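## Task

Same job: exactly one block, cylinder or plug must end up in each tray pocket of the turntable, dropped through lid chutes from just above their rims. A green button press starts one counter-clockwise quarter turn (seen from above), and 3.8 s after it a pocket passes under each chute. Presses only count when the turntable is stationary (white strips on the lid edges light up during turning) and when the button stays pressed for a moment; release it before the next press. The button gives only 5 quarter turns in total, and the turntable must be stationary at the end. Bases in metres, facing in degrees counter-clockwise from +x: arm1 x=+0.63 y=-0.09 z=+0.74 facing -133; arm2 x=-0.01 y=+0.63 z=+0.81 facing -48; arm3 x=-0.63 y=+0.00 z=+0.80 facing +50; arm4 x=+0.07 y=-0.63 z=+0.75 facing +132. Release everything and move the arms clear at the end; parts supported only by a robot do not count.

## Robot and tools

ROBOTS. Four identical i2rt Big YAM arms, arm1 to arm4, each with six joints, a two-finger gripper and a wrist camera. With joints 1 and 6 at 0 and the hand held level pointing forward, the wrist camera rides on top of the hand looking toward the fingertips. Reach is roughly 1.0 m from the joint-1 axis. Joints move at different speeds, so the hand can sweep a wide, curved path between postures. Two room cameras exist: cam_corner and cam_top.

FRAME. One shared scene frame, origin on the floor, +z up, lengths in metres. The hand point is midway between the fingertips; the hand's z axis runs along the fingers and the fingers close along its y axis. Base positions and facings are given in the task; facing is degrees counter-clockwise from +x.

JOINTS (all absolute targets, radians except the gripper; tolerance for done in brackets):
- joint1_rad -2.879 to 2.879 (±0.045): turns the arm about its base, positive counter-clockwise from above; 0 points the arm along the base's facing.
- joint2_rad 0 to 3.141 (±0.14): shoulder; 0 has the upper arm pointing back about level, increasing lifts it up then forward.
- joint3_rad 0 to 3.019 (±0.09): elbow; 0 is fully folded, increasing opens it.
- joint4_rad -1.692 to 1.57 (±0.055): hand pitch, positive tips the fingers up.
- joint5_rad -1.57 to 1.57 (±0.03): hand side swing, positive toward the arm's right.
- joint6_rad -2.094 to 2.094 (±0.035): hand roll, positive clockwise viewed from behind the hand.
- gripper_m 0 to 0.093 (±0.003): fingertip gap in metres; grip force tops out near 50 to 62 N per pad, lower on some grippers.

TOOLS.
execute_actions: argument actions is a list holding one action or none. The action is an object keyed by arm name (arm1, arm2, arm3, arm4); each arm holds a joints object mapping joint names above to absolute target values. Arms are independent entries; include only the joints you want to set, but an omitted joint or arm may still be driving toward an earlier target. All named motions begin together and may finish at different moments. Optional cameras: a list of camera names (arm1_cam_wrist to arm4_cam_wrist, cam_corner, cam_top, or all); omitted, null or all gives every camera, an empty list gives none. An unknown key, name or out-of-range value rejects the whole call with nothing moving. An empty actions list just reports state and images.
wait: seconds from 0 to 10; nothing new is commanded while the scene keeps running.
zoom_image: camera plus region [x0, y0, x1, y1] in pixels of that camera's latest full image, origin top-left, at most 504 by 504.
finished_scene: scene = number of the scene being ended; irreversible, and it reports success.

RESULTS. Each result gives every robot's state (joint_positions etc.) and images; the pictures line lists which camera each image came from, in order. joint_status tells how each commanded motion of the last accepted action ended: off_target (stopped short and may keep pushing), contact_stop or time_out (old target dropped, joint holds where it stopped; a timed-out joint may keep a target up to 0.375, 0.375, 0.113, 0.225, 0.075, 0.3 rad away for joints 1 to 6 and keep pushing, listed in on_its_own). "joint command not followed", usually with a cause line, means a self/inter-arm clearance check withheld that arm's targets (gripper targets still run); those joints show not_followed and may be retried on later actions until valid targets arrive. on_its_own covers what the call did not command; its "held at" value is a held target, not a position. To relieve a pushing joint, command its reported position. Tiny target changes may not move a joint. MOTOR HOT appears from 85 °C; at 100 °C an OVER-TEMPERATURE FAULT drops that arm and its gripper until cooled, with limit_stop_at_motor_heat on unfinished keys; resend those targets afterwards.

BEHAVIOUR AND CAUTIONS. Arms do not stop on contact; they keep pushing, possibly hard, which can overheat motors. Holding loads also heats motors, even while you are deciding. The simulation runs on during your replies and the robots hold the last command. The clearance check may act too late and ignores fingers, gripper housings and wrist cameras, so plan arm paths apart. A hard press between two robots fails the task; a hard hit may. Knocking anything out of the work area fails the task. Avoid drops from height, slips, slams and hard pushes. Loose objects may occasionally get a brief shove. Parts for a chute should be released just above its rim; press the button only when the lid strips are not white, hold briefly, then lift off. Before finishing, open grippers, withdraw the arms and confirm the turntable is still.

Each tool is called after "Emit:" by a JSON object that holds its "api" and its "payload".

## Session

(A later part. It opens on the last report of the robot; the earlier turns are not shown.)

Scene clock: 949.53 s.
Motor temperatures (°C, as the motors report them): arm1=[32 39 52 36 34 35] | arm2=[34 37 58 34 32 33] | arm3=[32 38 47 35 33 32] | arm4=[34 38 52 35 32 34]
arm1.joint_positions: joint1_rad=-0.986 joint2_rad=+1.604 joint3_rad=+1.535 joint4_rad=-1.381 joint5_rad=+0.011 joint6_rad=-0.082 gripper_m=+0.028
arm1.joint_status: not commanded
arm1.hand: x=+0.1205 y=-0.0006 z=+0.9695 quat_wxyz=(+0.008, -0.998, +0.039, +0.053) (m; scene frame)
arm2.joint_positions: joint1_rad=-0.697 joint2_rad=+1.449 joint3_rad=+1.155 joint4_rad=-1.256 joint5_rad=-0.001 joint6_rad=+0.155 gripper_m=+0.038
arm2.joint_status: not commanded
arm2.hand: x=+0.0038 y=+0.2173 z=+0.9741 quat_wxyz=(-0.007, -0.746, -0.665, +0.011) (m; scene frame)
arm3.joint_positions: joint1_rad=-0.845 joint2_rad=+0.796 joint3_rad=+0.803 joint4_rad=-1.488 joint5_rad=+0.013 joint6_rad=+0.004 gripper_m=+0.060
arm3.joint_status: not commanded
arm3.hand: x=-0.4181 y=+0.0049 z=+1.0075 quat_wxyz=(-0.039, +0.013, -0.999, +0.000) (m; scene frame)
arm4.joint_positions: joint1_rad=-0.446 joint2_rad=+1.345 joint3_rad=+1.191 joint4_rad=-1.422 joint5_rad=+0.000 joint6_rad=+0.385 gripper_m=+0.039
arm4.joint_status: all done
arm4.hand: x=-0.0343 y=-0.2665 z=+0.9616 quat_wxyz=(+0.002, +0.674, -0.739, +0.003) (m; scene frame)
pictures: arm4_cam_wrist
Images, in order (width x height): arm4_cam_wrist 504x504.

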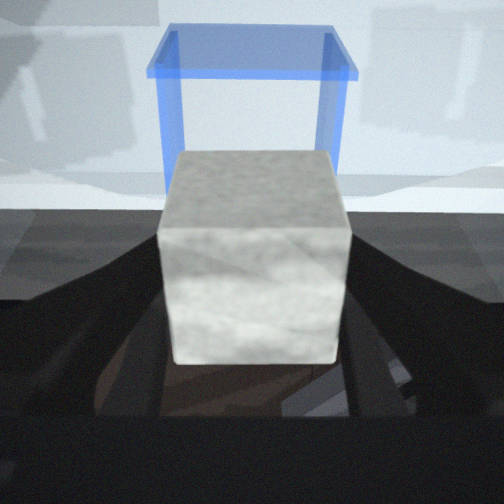

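Emit:
{"api": "execute_actions", "payload": {"actions": [{"arm2":{"joints":{"joint2_rad":1.62}}}], "cameras": ["arm2_cam_wrist"]}}

Emit:
{"api": "wait", "payload": {"seconds": 0.3}}

Emit:
{"api": "execute_actions", "payload": {"actions": [{"arm2":{"joints":{"joint2_rad":1.068}}}], "cameras": []}}

Emit:
{"api": "execute_actions", "payload": {"actions": [{"arm2":{"joints":{"joint1_rad":-0.632,"joint3_rad":0.81,"joint4_rad":-1.295}}}], "cameras": ["arm2_cam_wrist"]}}

Emit:
{"api": "wait", "payload": {"seconds": 0.2}}

Emit:
{"api": "execute_actions", "payload": {"actions": [{"arm1":{"joints":{"gripper_m":0.065}},"arm2":{"joints":{"gripper_m":0.065}},"arm4":{"joints":{"gripper_m":0.065}}}], "cameras": ["cam_top"]}}

Emit:
{"api": "wait", "payload": {"seconds": 1}}

Emit:
{"api": "execute_actions", "payload": {"actions": [{"arm1":{"joints":{"joint2_rad":0.8,"joint3_rad":1.1,"joint4_rad":-1.6}},"arm4":{"joints":{"joint2_rad":0.85,"joint3_rad":0.9,"joint4_rad":-1.55}},"arm2":{"joints":{"joint2_rad":0.72,"joint3_rad":0.72,"joint4_rad":-1.5}}}]}}

Scene clock: 957.87 s.
Motor temperatures (°C, as the motors report them): arm1=[32 39 52 36 34 35] | arm2=[34 37 58 34 32 33] | arm3=[32 38 47 35 33 32] | arm4=[34 38 52 35 32 34]
arm1.joint_positions: joint1_rad=-0.986 joint2_rad=+1.604 joint3_rad=+1.535 joint4_rad=-1.381 joint5_rad=+0.011 joint6_rad=-0.082 gripper_m=+0.028
arm1.joint_status: not commanded
arm1.hand: x=+0.1205 y=-0.0006 z=+0.9695 quat_wxyz=(+0.008, -0.998, +0.039, +0.053) (m; scene frame)
arm2.joint_positions: joint1_rad=-0.697 joint2_rad=+1.560 joint3_rad=+1.197 joint4_rad=-1.257 joint5_rad=+0.000 joint6_rad=+0.155 gripper_m=+0.038
arm2.joint_status: all done
arm2.hand: x=+0.0042 y=+0.2006 z=+0.9449 quat_wxyz=(+0.020, -0.747, -0.665, -0.011) (m; scene frame)
arm3.joint_positions: joint1_rad=-0.845 joint2_rad=+0.796 joint3_rad=+0.803 joint4_rad=-1.488 joint5_rad=+0.013 joint6_rad=+0.004 gripper_m=+0.060
arm3.joint_status: not commanded
arm3.hand: x=-0.4181 y=+0.0049 z=+1.0075 quat_wxyz=(-0.039, +0.013, -0.999, +0.000) (m; scene frame)
arm4.joint_positions: joint1_rad=-0.446 joint2_rad=+1.345 joint3_rad=+1.191 joint4_rad=-1.422 joint5_rad=+0.000 joint6_rad=+0.385 gripper_m=+0.039
arm4.joint_status: not commanded
arm4.hand: x=-0.0343 y=-0.2665 z=+0.9616 quat_wxyz=(+0.002, +0.674, -0.739, +0.003) (m; scene frame)
pictures: arm2_cam_wrist
Images, in order (width x height): arm2_cam_wrist 504x504.

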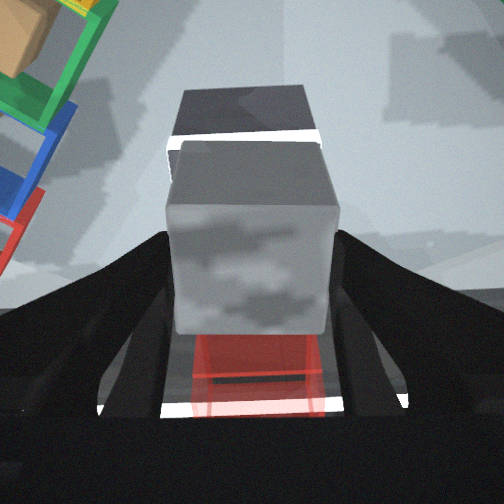

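Scene clock: 958.17 s.
Motor temperatures (°C, as the motors report them): arm1=[32 39 52 36 34 35] | arm2=[34 37 58 34 32 33] | arm3=[32 38 47 35 33 32] | arm4=[34 38 52 35 32 34]
arm1.joint_positions: joint1_rad=-0.986 joint2_rad=+1.604 joint3_rad=+1.535 joint4_rad=-1.381 joint5_rad=+0.011 joint6_rad=-0.082 gripper_m=+0.028
arm1.joint_status: not commanded
arm1.hand: x=+0.1205 y=-0.0006 z=+0.9695 quat_wxyz=(+0.008, -0.998, +0.039, +0.053) (m; scene frame)
arm2.joint_positions: joint1_rad=-0.697 joint2_rad=+1.560 joint3_rad=+1.197 joint4_rad=-1.257 joint5_rad=+0.000 joint6_rad=+0.155 gripper_m=+0.038
arm2.joint_status: all done
arm2.hand: x=+0.0042 y=+0.2006 z=+0.9449 quat_wxyz=(+0.020, -0.747, -0.665, -0.011) (m; scene frame)
arm3.joint_positions: joint1_rad=-0.845 joint2_rad=+0.796 joint3_rad=+0.803 joint4_rad=-1.488 joint5_rad=+0.013 joint6_rad=+0.004 gripper_m=+0.060
arm3.joint_status: not commanded
arm3.hand: x=-0.4181 y=+0.0049 z=+1.0075 quat_wxyz=(-0.039, +0.013, -0.999, +0.000) (m; scene frame)
arm4.joint_positions: joint1_rad=-0.446 joint2_rad=+1.345 joint3_rad=+1.191 joint4_rad=-1.422 joint5_rad=+0.000 joint6_rad=+0.385 gripper_m=+0.039
arm4.joint_status: not commanded
arm4.hand: x=-0.0343 y=-0.2665 z=+0.9616 quat_wxyz=(+0.002, +0.674, -0.739, +0.003) (m; scene frame)
wait: 0.30 s; at rest by 0.27 s
pictures: arm1_cam_wrist, arm2_cam_wrist, arm3_cam_wrist, arm4_cam_wrist, cam_corner, cam_top
Images, in order (width x height): arm1_cam_wrist 504x504, arm2_cam_wrist 504x504, arm3_cam_wrist 504x504, arm4_cam_wrist 504x504, cam_corner 504x504, cam_top 504x504.

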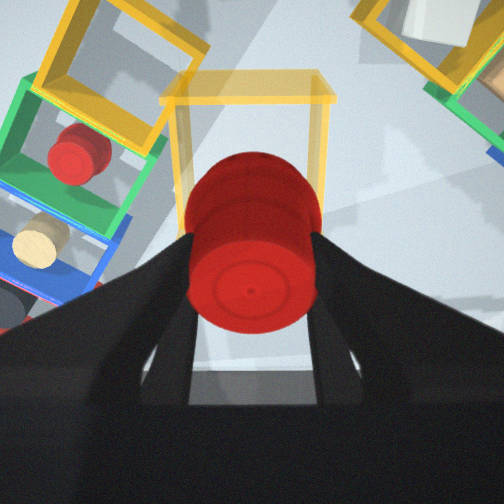

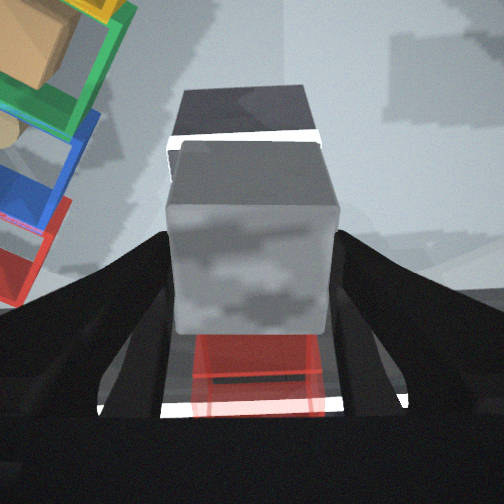

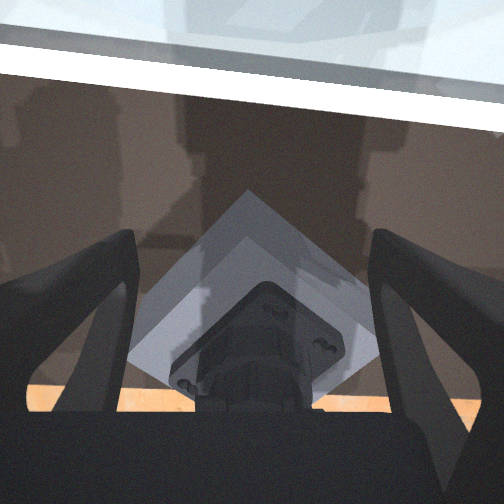

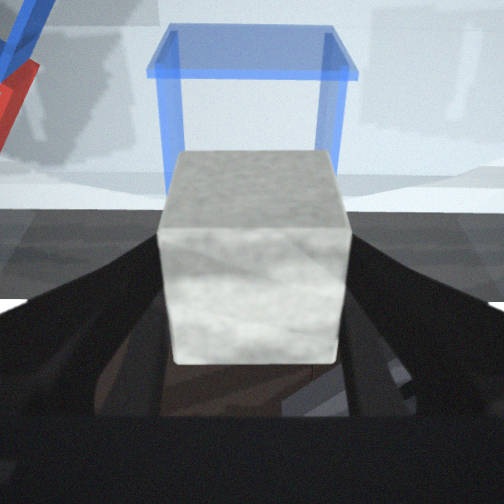

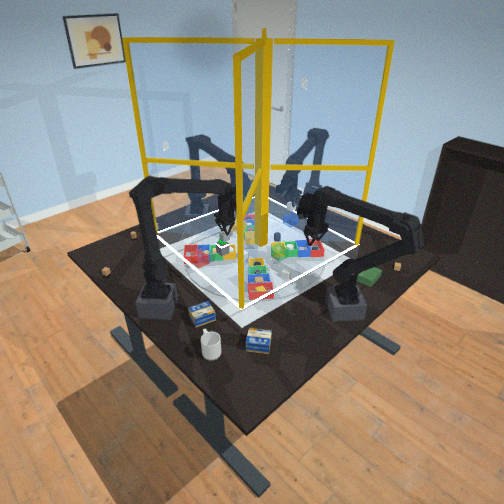

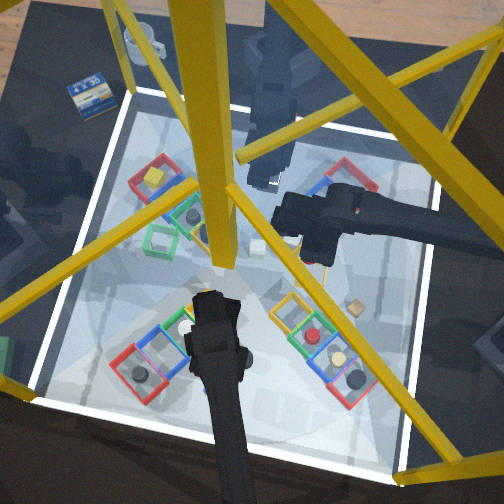

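Scene clock: 959.60 s.
Motor temperatures (°C, as the motors report them): arm1=[32 39 52 36 34 35] | arm2=[34 37 58 34 32 33] | arm3=[32 38 47 35 33 32] | arm4=[34 38 52 35 32 34]
arm1.joint_positions: joint1_rad=-0.986 joint2_rad=+1.604 joint3_rad=+1.535 joint4_rad=-1.381 joint5_rad=+0.011 joint6_rad=-0.082 gripper_m=+0.028
arm1.joint_status: not commanded
arm1.hand: x=+0.1205 y=-0.0006 z=+0.9695 quat_wxyz=(+0.008, -0.998, +0.039, +0.053) (m; scene frame)
arm2.joint_positions: joint1_rad=-0.697 joint2_rad=+1.074 joint3_rad=+1.171 joint4_rad=-1.253 joint5_rad=+0.000 joint6_rad=+0.155 gripper_m=+0.038
arm2.joint_status: all done
arm2.hand: x=+0.0035 y=+0.2516 z=+1.1239 quat_wxyz=(-0.159, -0.730, -0.651, +0.135) (m; scene frame)
arm3.joint_positions: joint1_rad=-0.845 joint2_rad=+0.796 joint3_rad=+0.803 joint4_rad=-1.488 joint5_rad=+0.013 joint6_rad=+0.004 gripper_m=+0.060
arm3.joint_status: not commanded
arm3.hand: x=-0.4181 y=+0.0049 z=+1.0075 quat_wxyz=(-0.039, +0.013, -0.999, +0.000) (m; scene frame)
arm4.joint_positions: joint1_rad=-0.446 joint2_rad=+1.345 joint3_rad=+1.191 joint4_rad=-1.422 joint5_rad=+0.000 joint6_rad=+0.385 gripper_m=+0.039
arm4.joint_status: not commanded
arm4.hand: x=-0.0343 y=-0.2665 z=+0.9616 quat_wxyz=(+0.002, +0.674, -0.739, +0.003) (m; scene frame)
pictures: none
No camera images: the call's "cameras" was empty. Leave "cameras" out to get every camera's image.

Scene clock: 960.73 s.
Motor temperatures (°C, as the motors report them): arm1=[32 39 52 36 34 35] | arm2=[34 37 58 34 32 33] | arm3=[32 38 47 35 33 32] | arm4=[34 38 52 35 32 34]
arm1.joint_positions: joint1_rad=-0.986 joint2_rad=+1.604 joint3_rad=+1.535 joint4_rad=-1.381 joint5_rad=+0.011 joint6_rad=-0.082 gripper_m=+0.028
arm1.joint_status: not commanded
arm1.hand: x=+0.1205 y=-0.0006 z=+0.9695 quat_wxyz=(+0.008, -0.998, +0.039, +0.053) (m; scene frame)
arm2.joint_positions: joint1_rad=-0.631 joint2_rad=+1.073 joint3_rad=+0.796 joint4_rad=-1.290 joint5_rad=-0.002 joint6_rad=+0.156 gripper_m=+0.038
arm2.joint_status: all done
arm2.hand: x=+0.0158 y=+0.3632 z=+0.9609 quat_wxyz=(-0.001, -0.725, -0.689, +0.005) (m; scene frame)
arm3.joint_positions: joint1_rad=-0.845 joint2_rad=+0.796 joint3_rad=+0.803 joint4_rad=-1.488 joint5_rad=+0.013 joint6_rad=+0.004 gripper_m=+0.060
arm3.joint_status: not commanded
arm3.hand: x=-0.4181 y=+0.0049 z=+1.0075 quat_wxyz=(-0.039, +0.013, -0.999, +0.000) (m; scene frame)
arm4.joint_positions: joint1_rad=-0.446 joint2_rad=+1.345 joint3_rad=+1.191 joint4_rad=-1.422 joint5_rad=+0.000 joint6_rad=+0.385 gripper_m=+0.039
arm4.joint_status: not commanded
arm4.hand: x=-0.0343 y=-0.2665 z=+0.9616 quat_wxyz=(+0.002, +0.674, -0.739, +0.003) (m; scene frame)
pictures: arm2_cam_wrist
Images, in order (width x height): arm2_cam_wrist 504x504.

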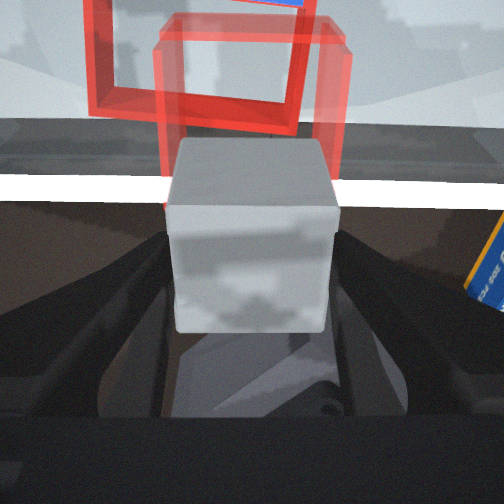

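Scene clock: 960.93 s.
Motor temperatures (°C, as the motors report them): arm1=[32 39 52 36 34 35] | arm2=[34 37 58 34 32 33] | arm3=[32 38 47 35 33 32] | arm4=[34 38 52 35 32 34]
arm1.joint_positions: joint1_rad=-0.986 joint2_rad=+1.604 joint3_rad=+1.535 joint4_rad=-1.381 joint5_rad=+0.011 joint6_rad=-0.082 gripper_m=+0.028
arm1.joint_status: not commanded
arm1.hand: x=+0.1205 y=-0.0006 z=+0.9695 quat_wxyz=(+0.008, -0.998, +0.039, +0.053) (m; scene frame)
arm2.joint_positions: joint1_rad=-0.631 joint2_rad=+1.073 joint3_rad=+0.796 joint4_rad=-1.290 joint5_rad=-0.002 joint6_rad=+0.156 gripper_m=+0.038
arm2.joint_status: all done
arm2.hand: x=+0.0158 y=+0.3632 z=+0.9609 quat_wxyz=(-0.001, -0.725, -0.689, +0.005) (m; scene frame)
arm3.joint_positions: joint1_rad=-0.845 joint2_rad=+0.796 joint3_rad=+0.803 joint4_rad=-1.488 joint5_rad=+0.013 joint6_rad=+0.004 gripper_m=+0.060
arm3.joint_status: not commanded
arm3.hand: x=-0.4181 y=+0.0049 z=+1.0075 quat_wxyz=(-0.039, +0.013, -0.999, +0.000) (m; scene frame)
arm4.joint_positions: joint1_rad=-0.446 joint2_rad=+1.345 joint3_rad=+1.191 joint4_rad=-1.422 joint5_rad=+0.000 joint6_rad=+0.385 gripper_m=+0.039
arm4.joint_status: not commanded
arm4.hand: x=-0.0343 y=-0.2665 z=+0.9616 quat_wxyz=(+0.002, +0.674, -0.739, +0.003) (m; scene frame)
wait: 0.20 s; no rest
pictures: arm1_cam_wrist, arm2_cam_wrist, arm3_cam_wrist, arm4_cam_wrist, cam_corner, cam_top
Images, in order (width x height): arm1_cam_wrist 504x504, arm2_cam_wrist 504x504, arm3_cam_wrist 504x504, arm4_cam_wrist 504x504, cam_corner 504x504, cam_top 504x504.

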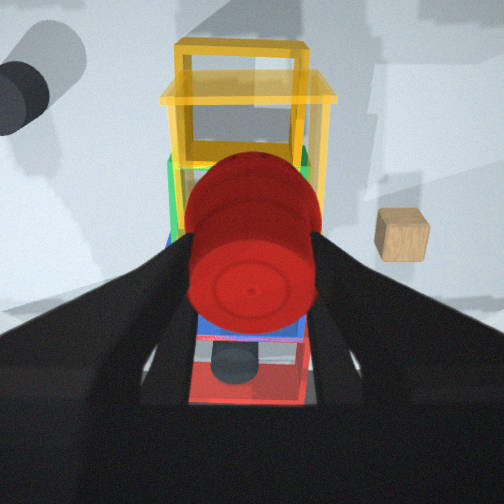

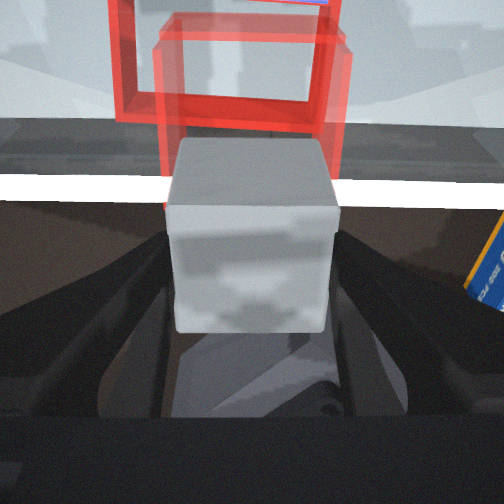

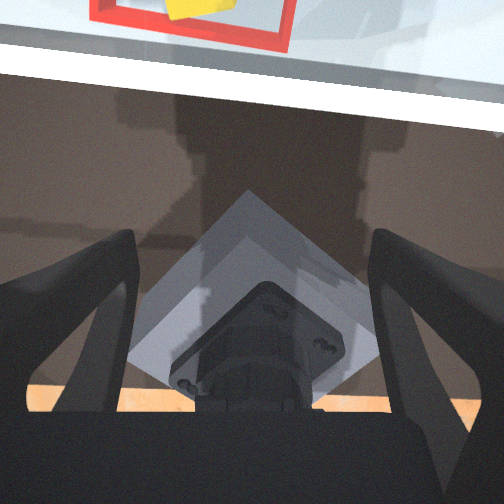

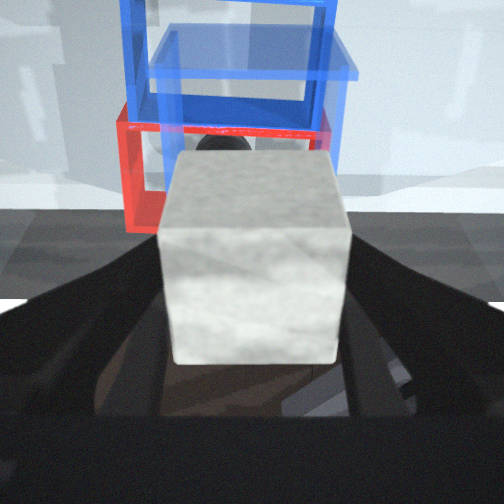

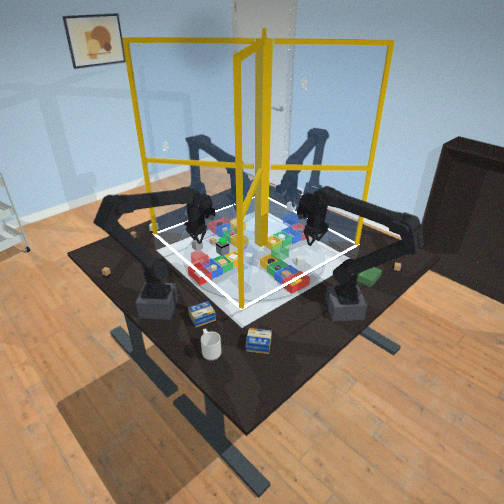

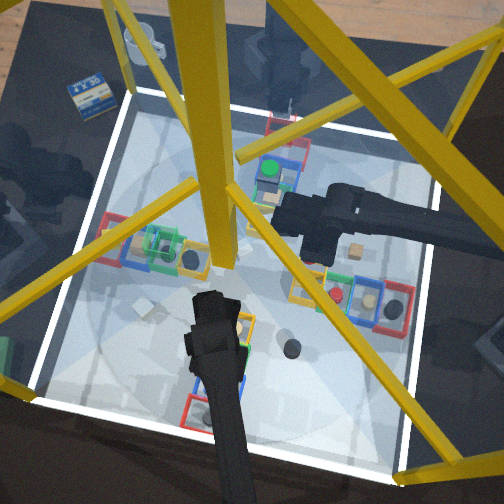

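Scene clock: 961.57 s.
Motor temperatures (°C, as the motors report them): arm1=[32 39 52 36 34 35] | arm2=[34 37 58 34 32 33] | arm3=[32 38 47 35 33 32] | arm4=[34 38 52 35 32 34]
arm1.joint_positions: joint1_rad=-0.986 joint2_rad=+1.604 joint3_rad=+1.535 joint4_rad=-1.381 joint5_rad=+0.011 joint6_rad=-0.082 gripper_m=+0.065
arm1.joint_status: all done
arm1.hand: x=+0.1205 y=-0.0006 z=+0.9695 quat_wxyz=(+0.008, -0.998, +0.039, +0.053) (m; scene frame)
arm2.joint_positions: joint1_rad=-0.631 joint2_rad=+1.072 joint3_rad=+0.796 joint4_rad=-1.290 joint5_rad=-0.002 joint6_rad=+0.156 gripper_m=+0.065
arm2.joint_status: all done
arm2.hand: x=+0.0158 y=+0.3632 z=+0.9610 quat_wxyz=(-0.001, -0.725, -0.689, +0.005) (m; scene frame)
arm3.joint_positions: joint1_rad=-0.845 joint2_rad=+0.796 joint3_rad=+0.803 joint4_rad=-1.488 joint5_rad=+0.013 joint6_rad=+0.004 gripper_m=+0.060
arm3.joint_status: not commanded
arm3.hand: x=-0.4181 y=+0.0049 z=+1.0075 quat_wxyz=(-0.039, +0.013, -0.999, +0.000) (m; scene frame)
arm4.joint_positions: joint1_rad=-0.446 joint2_rad=+1.344 joint3_rad=+1.191 joint4_rad=-1.422 joint5_rad=+0.000 joint6_rad=+0.384 gripper_m=+0.065
arm4.joint_status: all done
arm4.hand: x=-0.0343 y=-0.2665 z=+0.9617 quat_wxyz=(+0.002, +0.674, -0.739, +0.003) (m; scene frame)
pictures: cam_top
Images, in order (width x height): cam_top 504x504.

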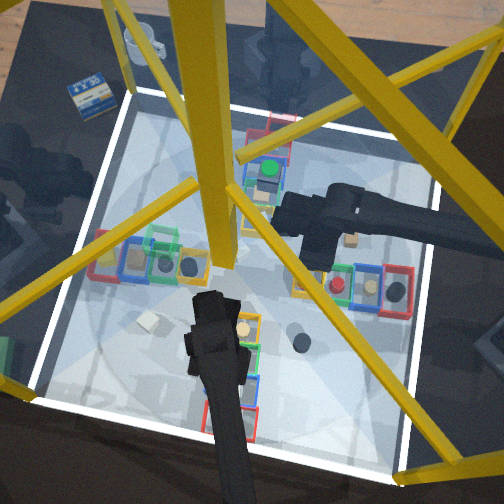

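Scene clock: 962.57 s.
Motor temperatures (°C, as the motors report them): arm1=[32 39 52 36 34 35] | arm2=[34 37 58 34 32 33] | arm3=[32 38 47 35 33 32] | arm4=[34 38 52 35 32 34]
arm1.joint_positions: joint1_rad=-0.986 joint2_rad=+1.604 joint3_rad=+1.535 joint4_rad=-1.381 joint5_rad=+0.011 joint6_rad=-0.082 gripper_m=+0.065
arm1.joint_status: all done
arm1.hand: x=+0.1205 y=-0.0006 z=+0.9695 quat_wxyz=(+0.008, -0.998, +0.039, +0.053) (m; scene frame)
arm2.joint_positions: joint1_rad=-0.631 joint2_rad=+1.072 joint3_rad=+0.796 joint4_rad=-1.290 joint5_rad=-0.002 joint6_rad=+0.156 gripper_m=+0.065
arm2.joint_status: all done
arm2.hand: x=+0.0158 y=+0.3632 z=+0.9610 quat_wxyz=(-0.001, -0.725, -0.689, +0.005) (m; scene frame)
arm3.joint_positions: joint1_rad=-0.845 joint2_rad=+0.796 joint3_rad=+0.803 joint4_rad=-1.488 joint5_rad=+0.013 joint6_rad=+0.004 gripper_m=+0.060
arm3.joint_status: not commanded
arm3.hand: x=-0.4181 y=+0.0049 z=+1.0075 quat_wxyz=(-0.039, +0.013, -0.999, +0.000) (m; scene frame)
arm4.joint_positions: joint1_rad=-0.446 joint2_rad=+1.344 joint3_rad=+1.191 joint4_rad=-1.422 joint5_rad=+0.000 joint6_rad=+0.384 gripper_m=+0.065
arm4.joint_status: all done
arm4.hand: x=-0.0343 y=-0.2665 z=+0.9617 quat_wxyz=(+0.002, +0.674, -0.739, +0.003) (m; scene frame)
wait: 1.00 s; at rest by 0.27 s
pictures: arm1_cam_wrist, arm2_cam_wrist, arm3_cam_wrist, arm4_cam_wrist, cam_corner, cam_top
Images, in order (width x height): arm1_cam_wrist 504x504, arm2_cam_wrist 504x504, arm3_cam_wrist 504x504, arm4_cam_wrist 504x504, cam_corner 504x504, cam_top 504x504.

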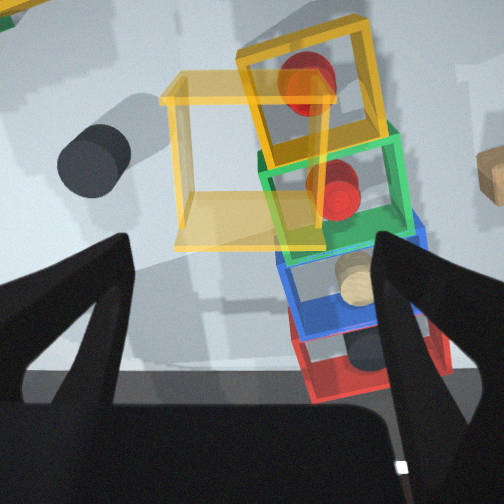

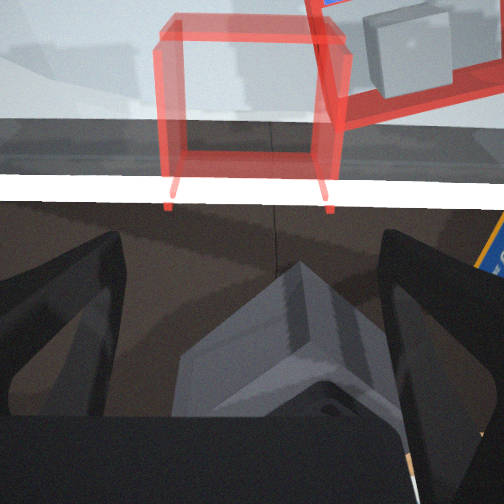

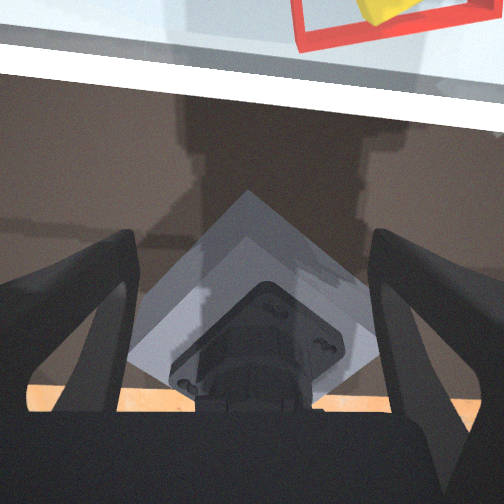

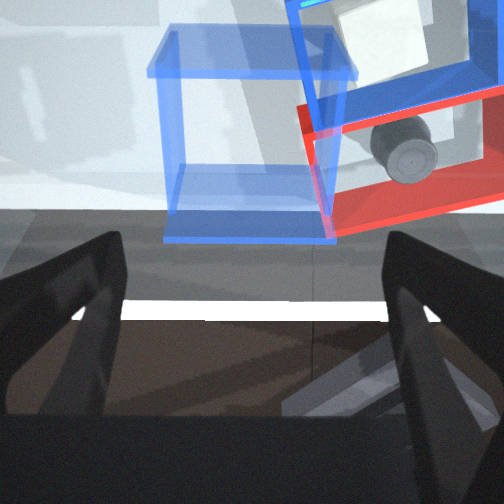

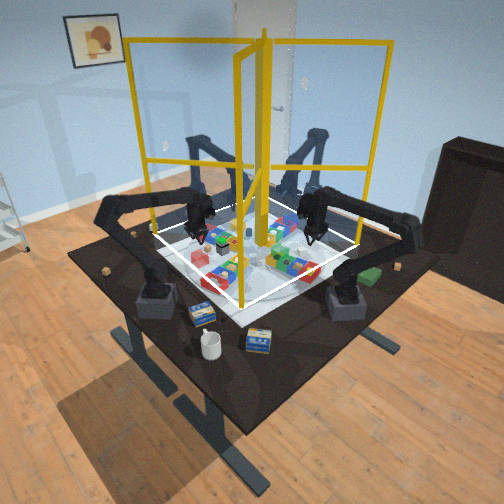

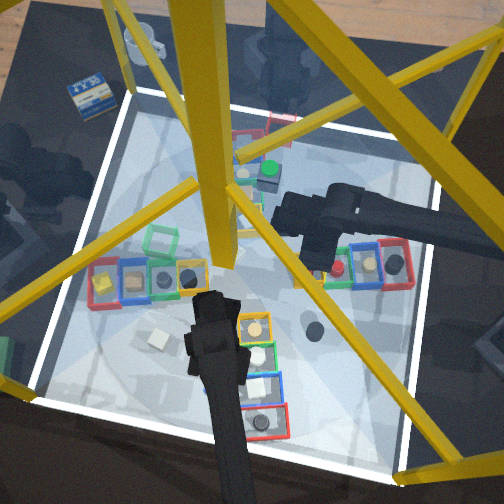

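Scene clock: 964.07 s.
Motor temperatures (°C, as the motors report them): arm1=[32 39 51 36 34 35] | arm2=[34 37 58 34 32 33] | arm3=[32 38 47 35 33 32] | arm4=[34 37 52 35 32 34]
arm1.joint_positions: joint1_rad=-0.986 joint2_rad=+0.788 joint3_rad=+1.114 joint4_rad=-1.587 joint5_rad=+0.011 joint6_rad=-0.082 gripper_m=+0.065
arm1.joint_status: all done
arm1.hand: x=+0.3891 y=-0.0427 z=+1.0720 quat_wxyz=(+0.019, -0.988, +0.039, +0.146) (m; scene frame)
arm2.joint_positions: joint1_rad=-0.631 joint2_rad=+0.714 joint3_rad=+0.713 joint4_rad=-1.490 joint5_rad=-0.002 joint6_rad=+0.156 gripper_m=+0.065
arm2.joint_status: all done
arm2.hand: x=+0.0069 y=+0.4504 z=+0.9994 quat_wxyz=(-0.031, -0.724, -0.689, +0.028) (m; scene frame)
arm3.joint_positions: joint1_rad=-0.845 joint2_rad=+0.796 joint3_rad=+0.803 joint4_rad=-1.488 joint5_rad=+0.013 joint6_rad=+0.004 gripper_m=+0.060
arm3.joint_status: not commanded
arm3.hand: x=-0.4181 y=+0.0049 z=+1.0075 quat_wxyz=(-0.039, +0.013, -0.999, +0.000) (m; scene frame)
arm4.joint_positions: joint1_rad=-0.446 joint2_rad=+0.842 joint3_rad=+0.907 joint4_rad=-1.545 joint5_rad=+0.000 joint6_rad=+0.384 gripper_m=+0.065
arm4.joint_status: all done
arm4.hand: x=+0.0107 y=-0.4154 z=+0.9898 quat_wxyz=(-0.019, +0.674, -0.738, -0.040) (m; scene frame)
pictures: arm1_cam_wrist, arm2_cam_wrist, arm3_cam_wrist, arm4_cam_wrist, cam_corner, cam_top
Images, in order (width x height): arm1_cam_wrist 504x504, arm2_cam_wrist 504x504, arm3_cam_wrist 504x504, arm4_cam_wrist 504x504, cam_corner 504x504, cam_top 504x504.

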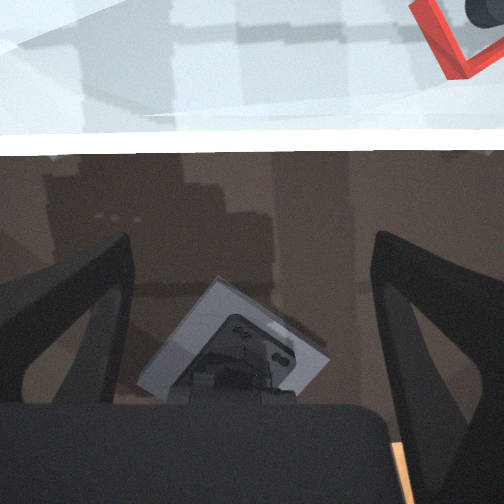

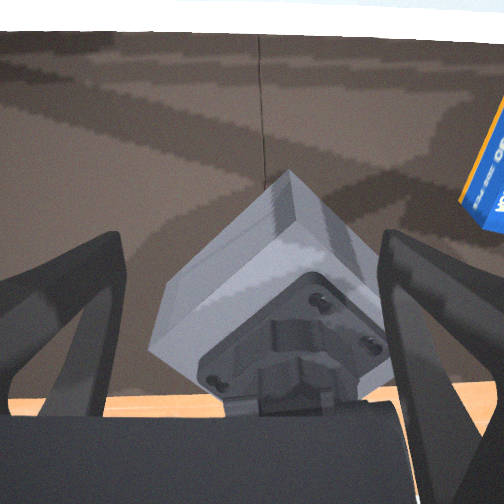

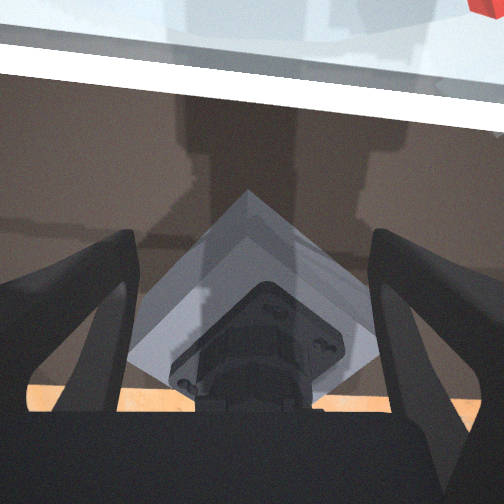

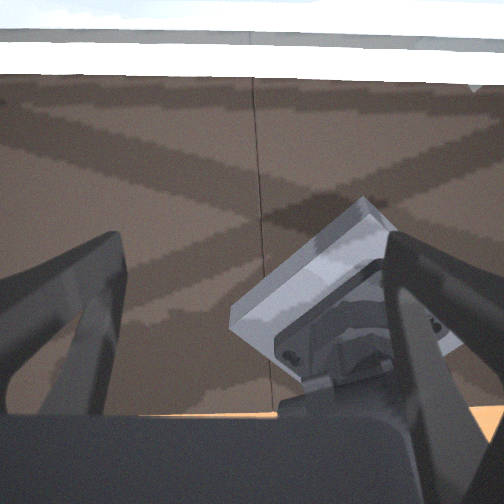

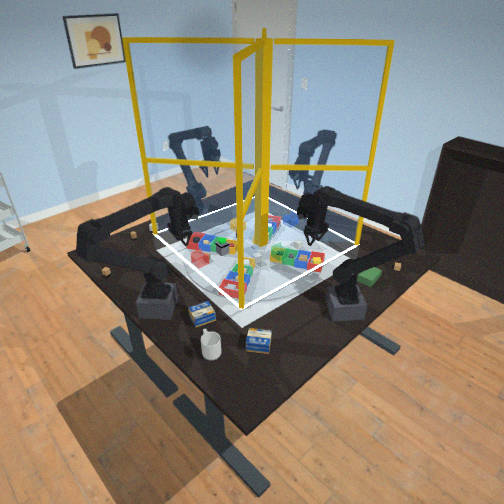

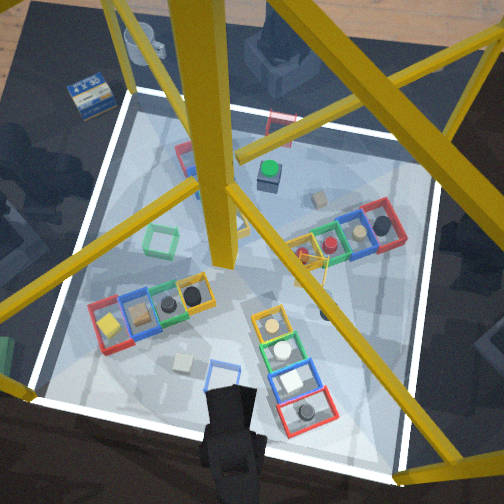

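All three dropped in. Wait for the turntable to stop.

Emit:
{"api": "wait", "payload": {"seconds": 3}}

Emit:
{"api": "zoom_image", "payload": {"camera": "cam_top", "region": [80, 110, 430, 450]}}

Scene clock: 970.87 s.
Motor temperatures (°C, as the motors report them): arm1=[32 38 51 35 34 35] | arm2=[34 36 57 34 32 33] | arm3=[32 38 47 35 33 32] | arm4=[34 37 51 35 32 34]
arm1.joint_positions: joint1_rad=-0.986 joint2_rad=+0.788 joint3_rad=+1.114 joint4_rad=-1.587 joint5_rad=+0.011 joint6_rad=-0.082 gripper_m=+0.065
arm1.joint_status: all done
arm1.hand: x=+0.3891 y=-0.0427 z=+1.0720 quat_wxyz=(+0.019, -0.988, +0.039, +0.146) (m; scene frame)
arm2.joint_positions: joint1_rad=-0.631 joint2_rad=+0.714 joint3_rad=+0.713 joint4_rad=-1.490 joint5_rad=-0.002 joint6_rad=+0.156 gripper_m=+0.065
arm2.joint_status: all done
arm2.hand: x=+0.0069 y=+0.4504 z=+0.9994 quat_wxyz=(-0.031, -0.724, -0.689, +0.028) (m; scene frame)
arm3.joint_positions: joint1_rad=-0.845 joint2_rad=+0.796 joint3_rad=+0.803 joint4_rad=-1.488 joint5_rad=+0.013 joint6_rad=+0.004 gripper_m=+0.060
arm3.joint_status: not commanded
arm3.hand: x=-0.4181 y=+0.0049 z=+1.0075 quat_wxyz=(-0.039, +0.013, -0.999, +0.000) (m; scene frame)
arm4.joint_positions: joint1_rad=-0.446 joint2_rad=+0.842 joint3_rad=+0.907 joint4_rad=-1.545 joint5_rad=+0.000 joint6_rad=+0.384 gripper_m=+0.065
arm4.joint_status: all done
arm4.hand: x=+0.0107 y=-0.4154 z=+0.9898 quat_wxyz=(-0.019, +0.674, -0.738, -0.040) (m; scene frame)
wait: 3.00 s; at rest from the start
pictures: arm1_cam_wrist, arm2_cam_wrist, arm3_cam_wrist, arm4_cam_wrist, cam_corner, cam_top
Images, in order (width x height): arm1_cam_wrist 504x504, arm2_cam_wrist 504x504, arm3_cam_wrist 504x504, arm4_cam_wrist 504x504, cam_corner 504x504, cam_top 504x504.

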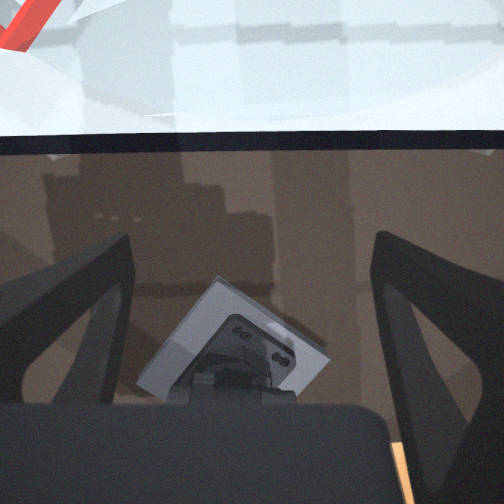

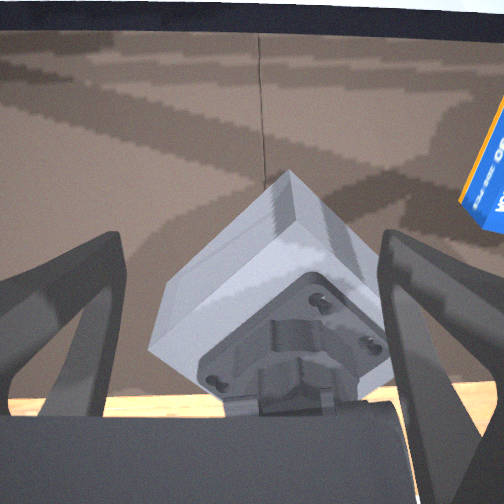

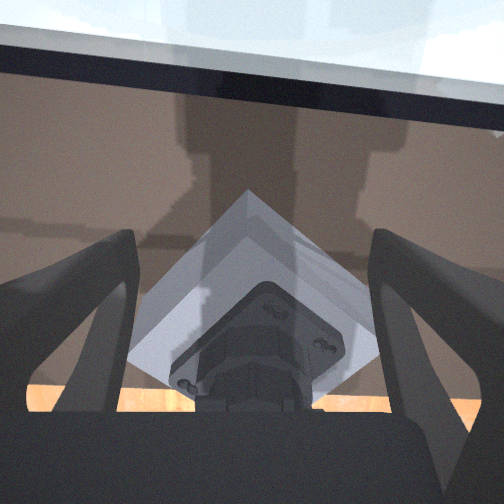

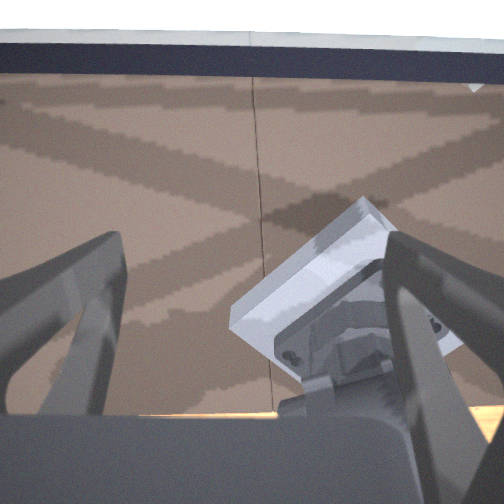

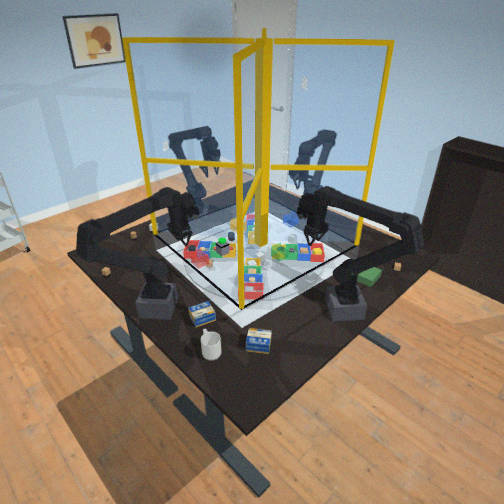

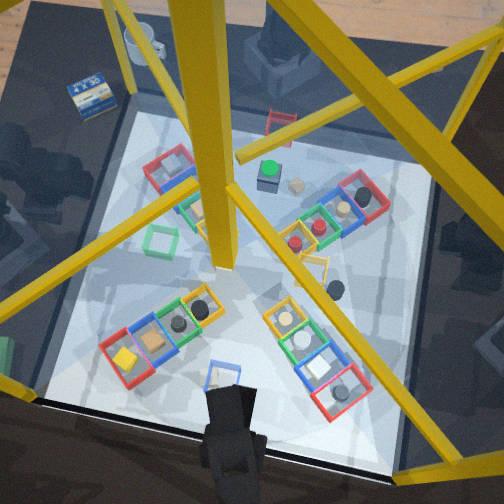

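Region (80, 110, 430, 450) of cam_top's 504x504 image, scaled by 1.440, with more detail than that image has; it fills the top 490 rows of this view, and the rest is white.

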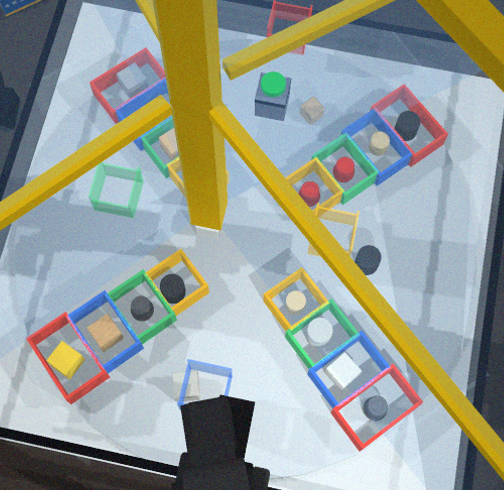

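Emit:
{"api": "finished_scene", "payload": {"scene": 2}}

The scene is finished: the task was done.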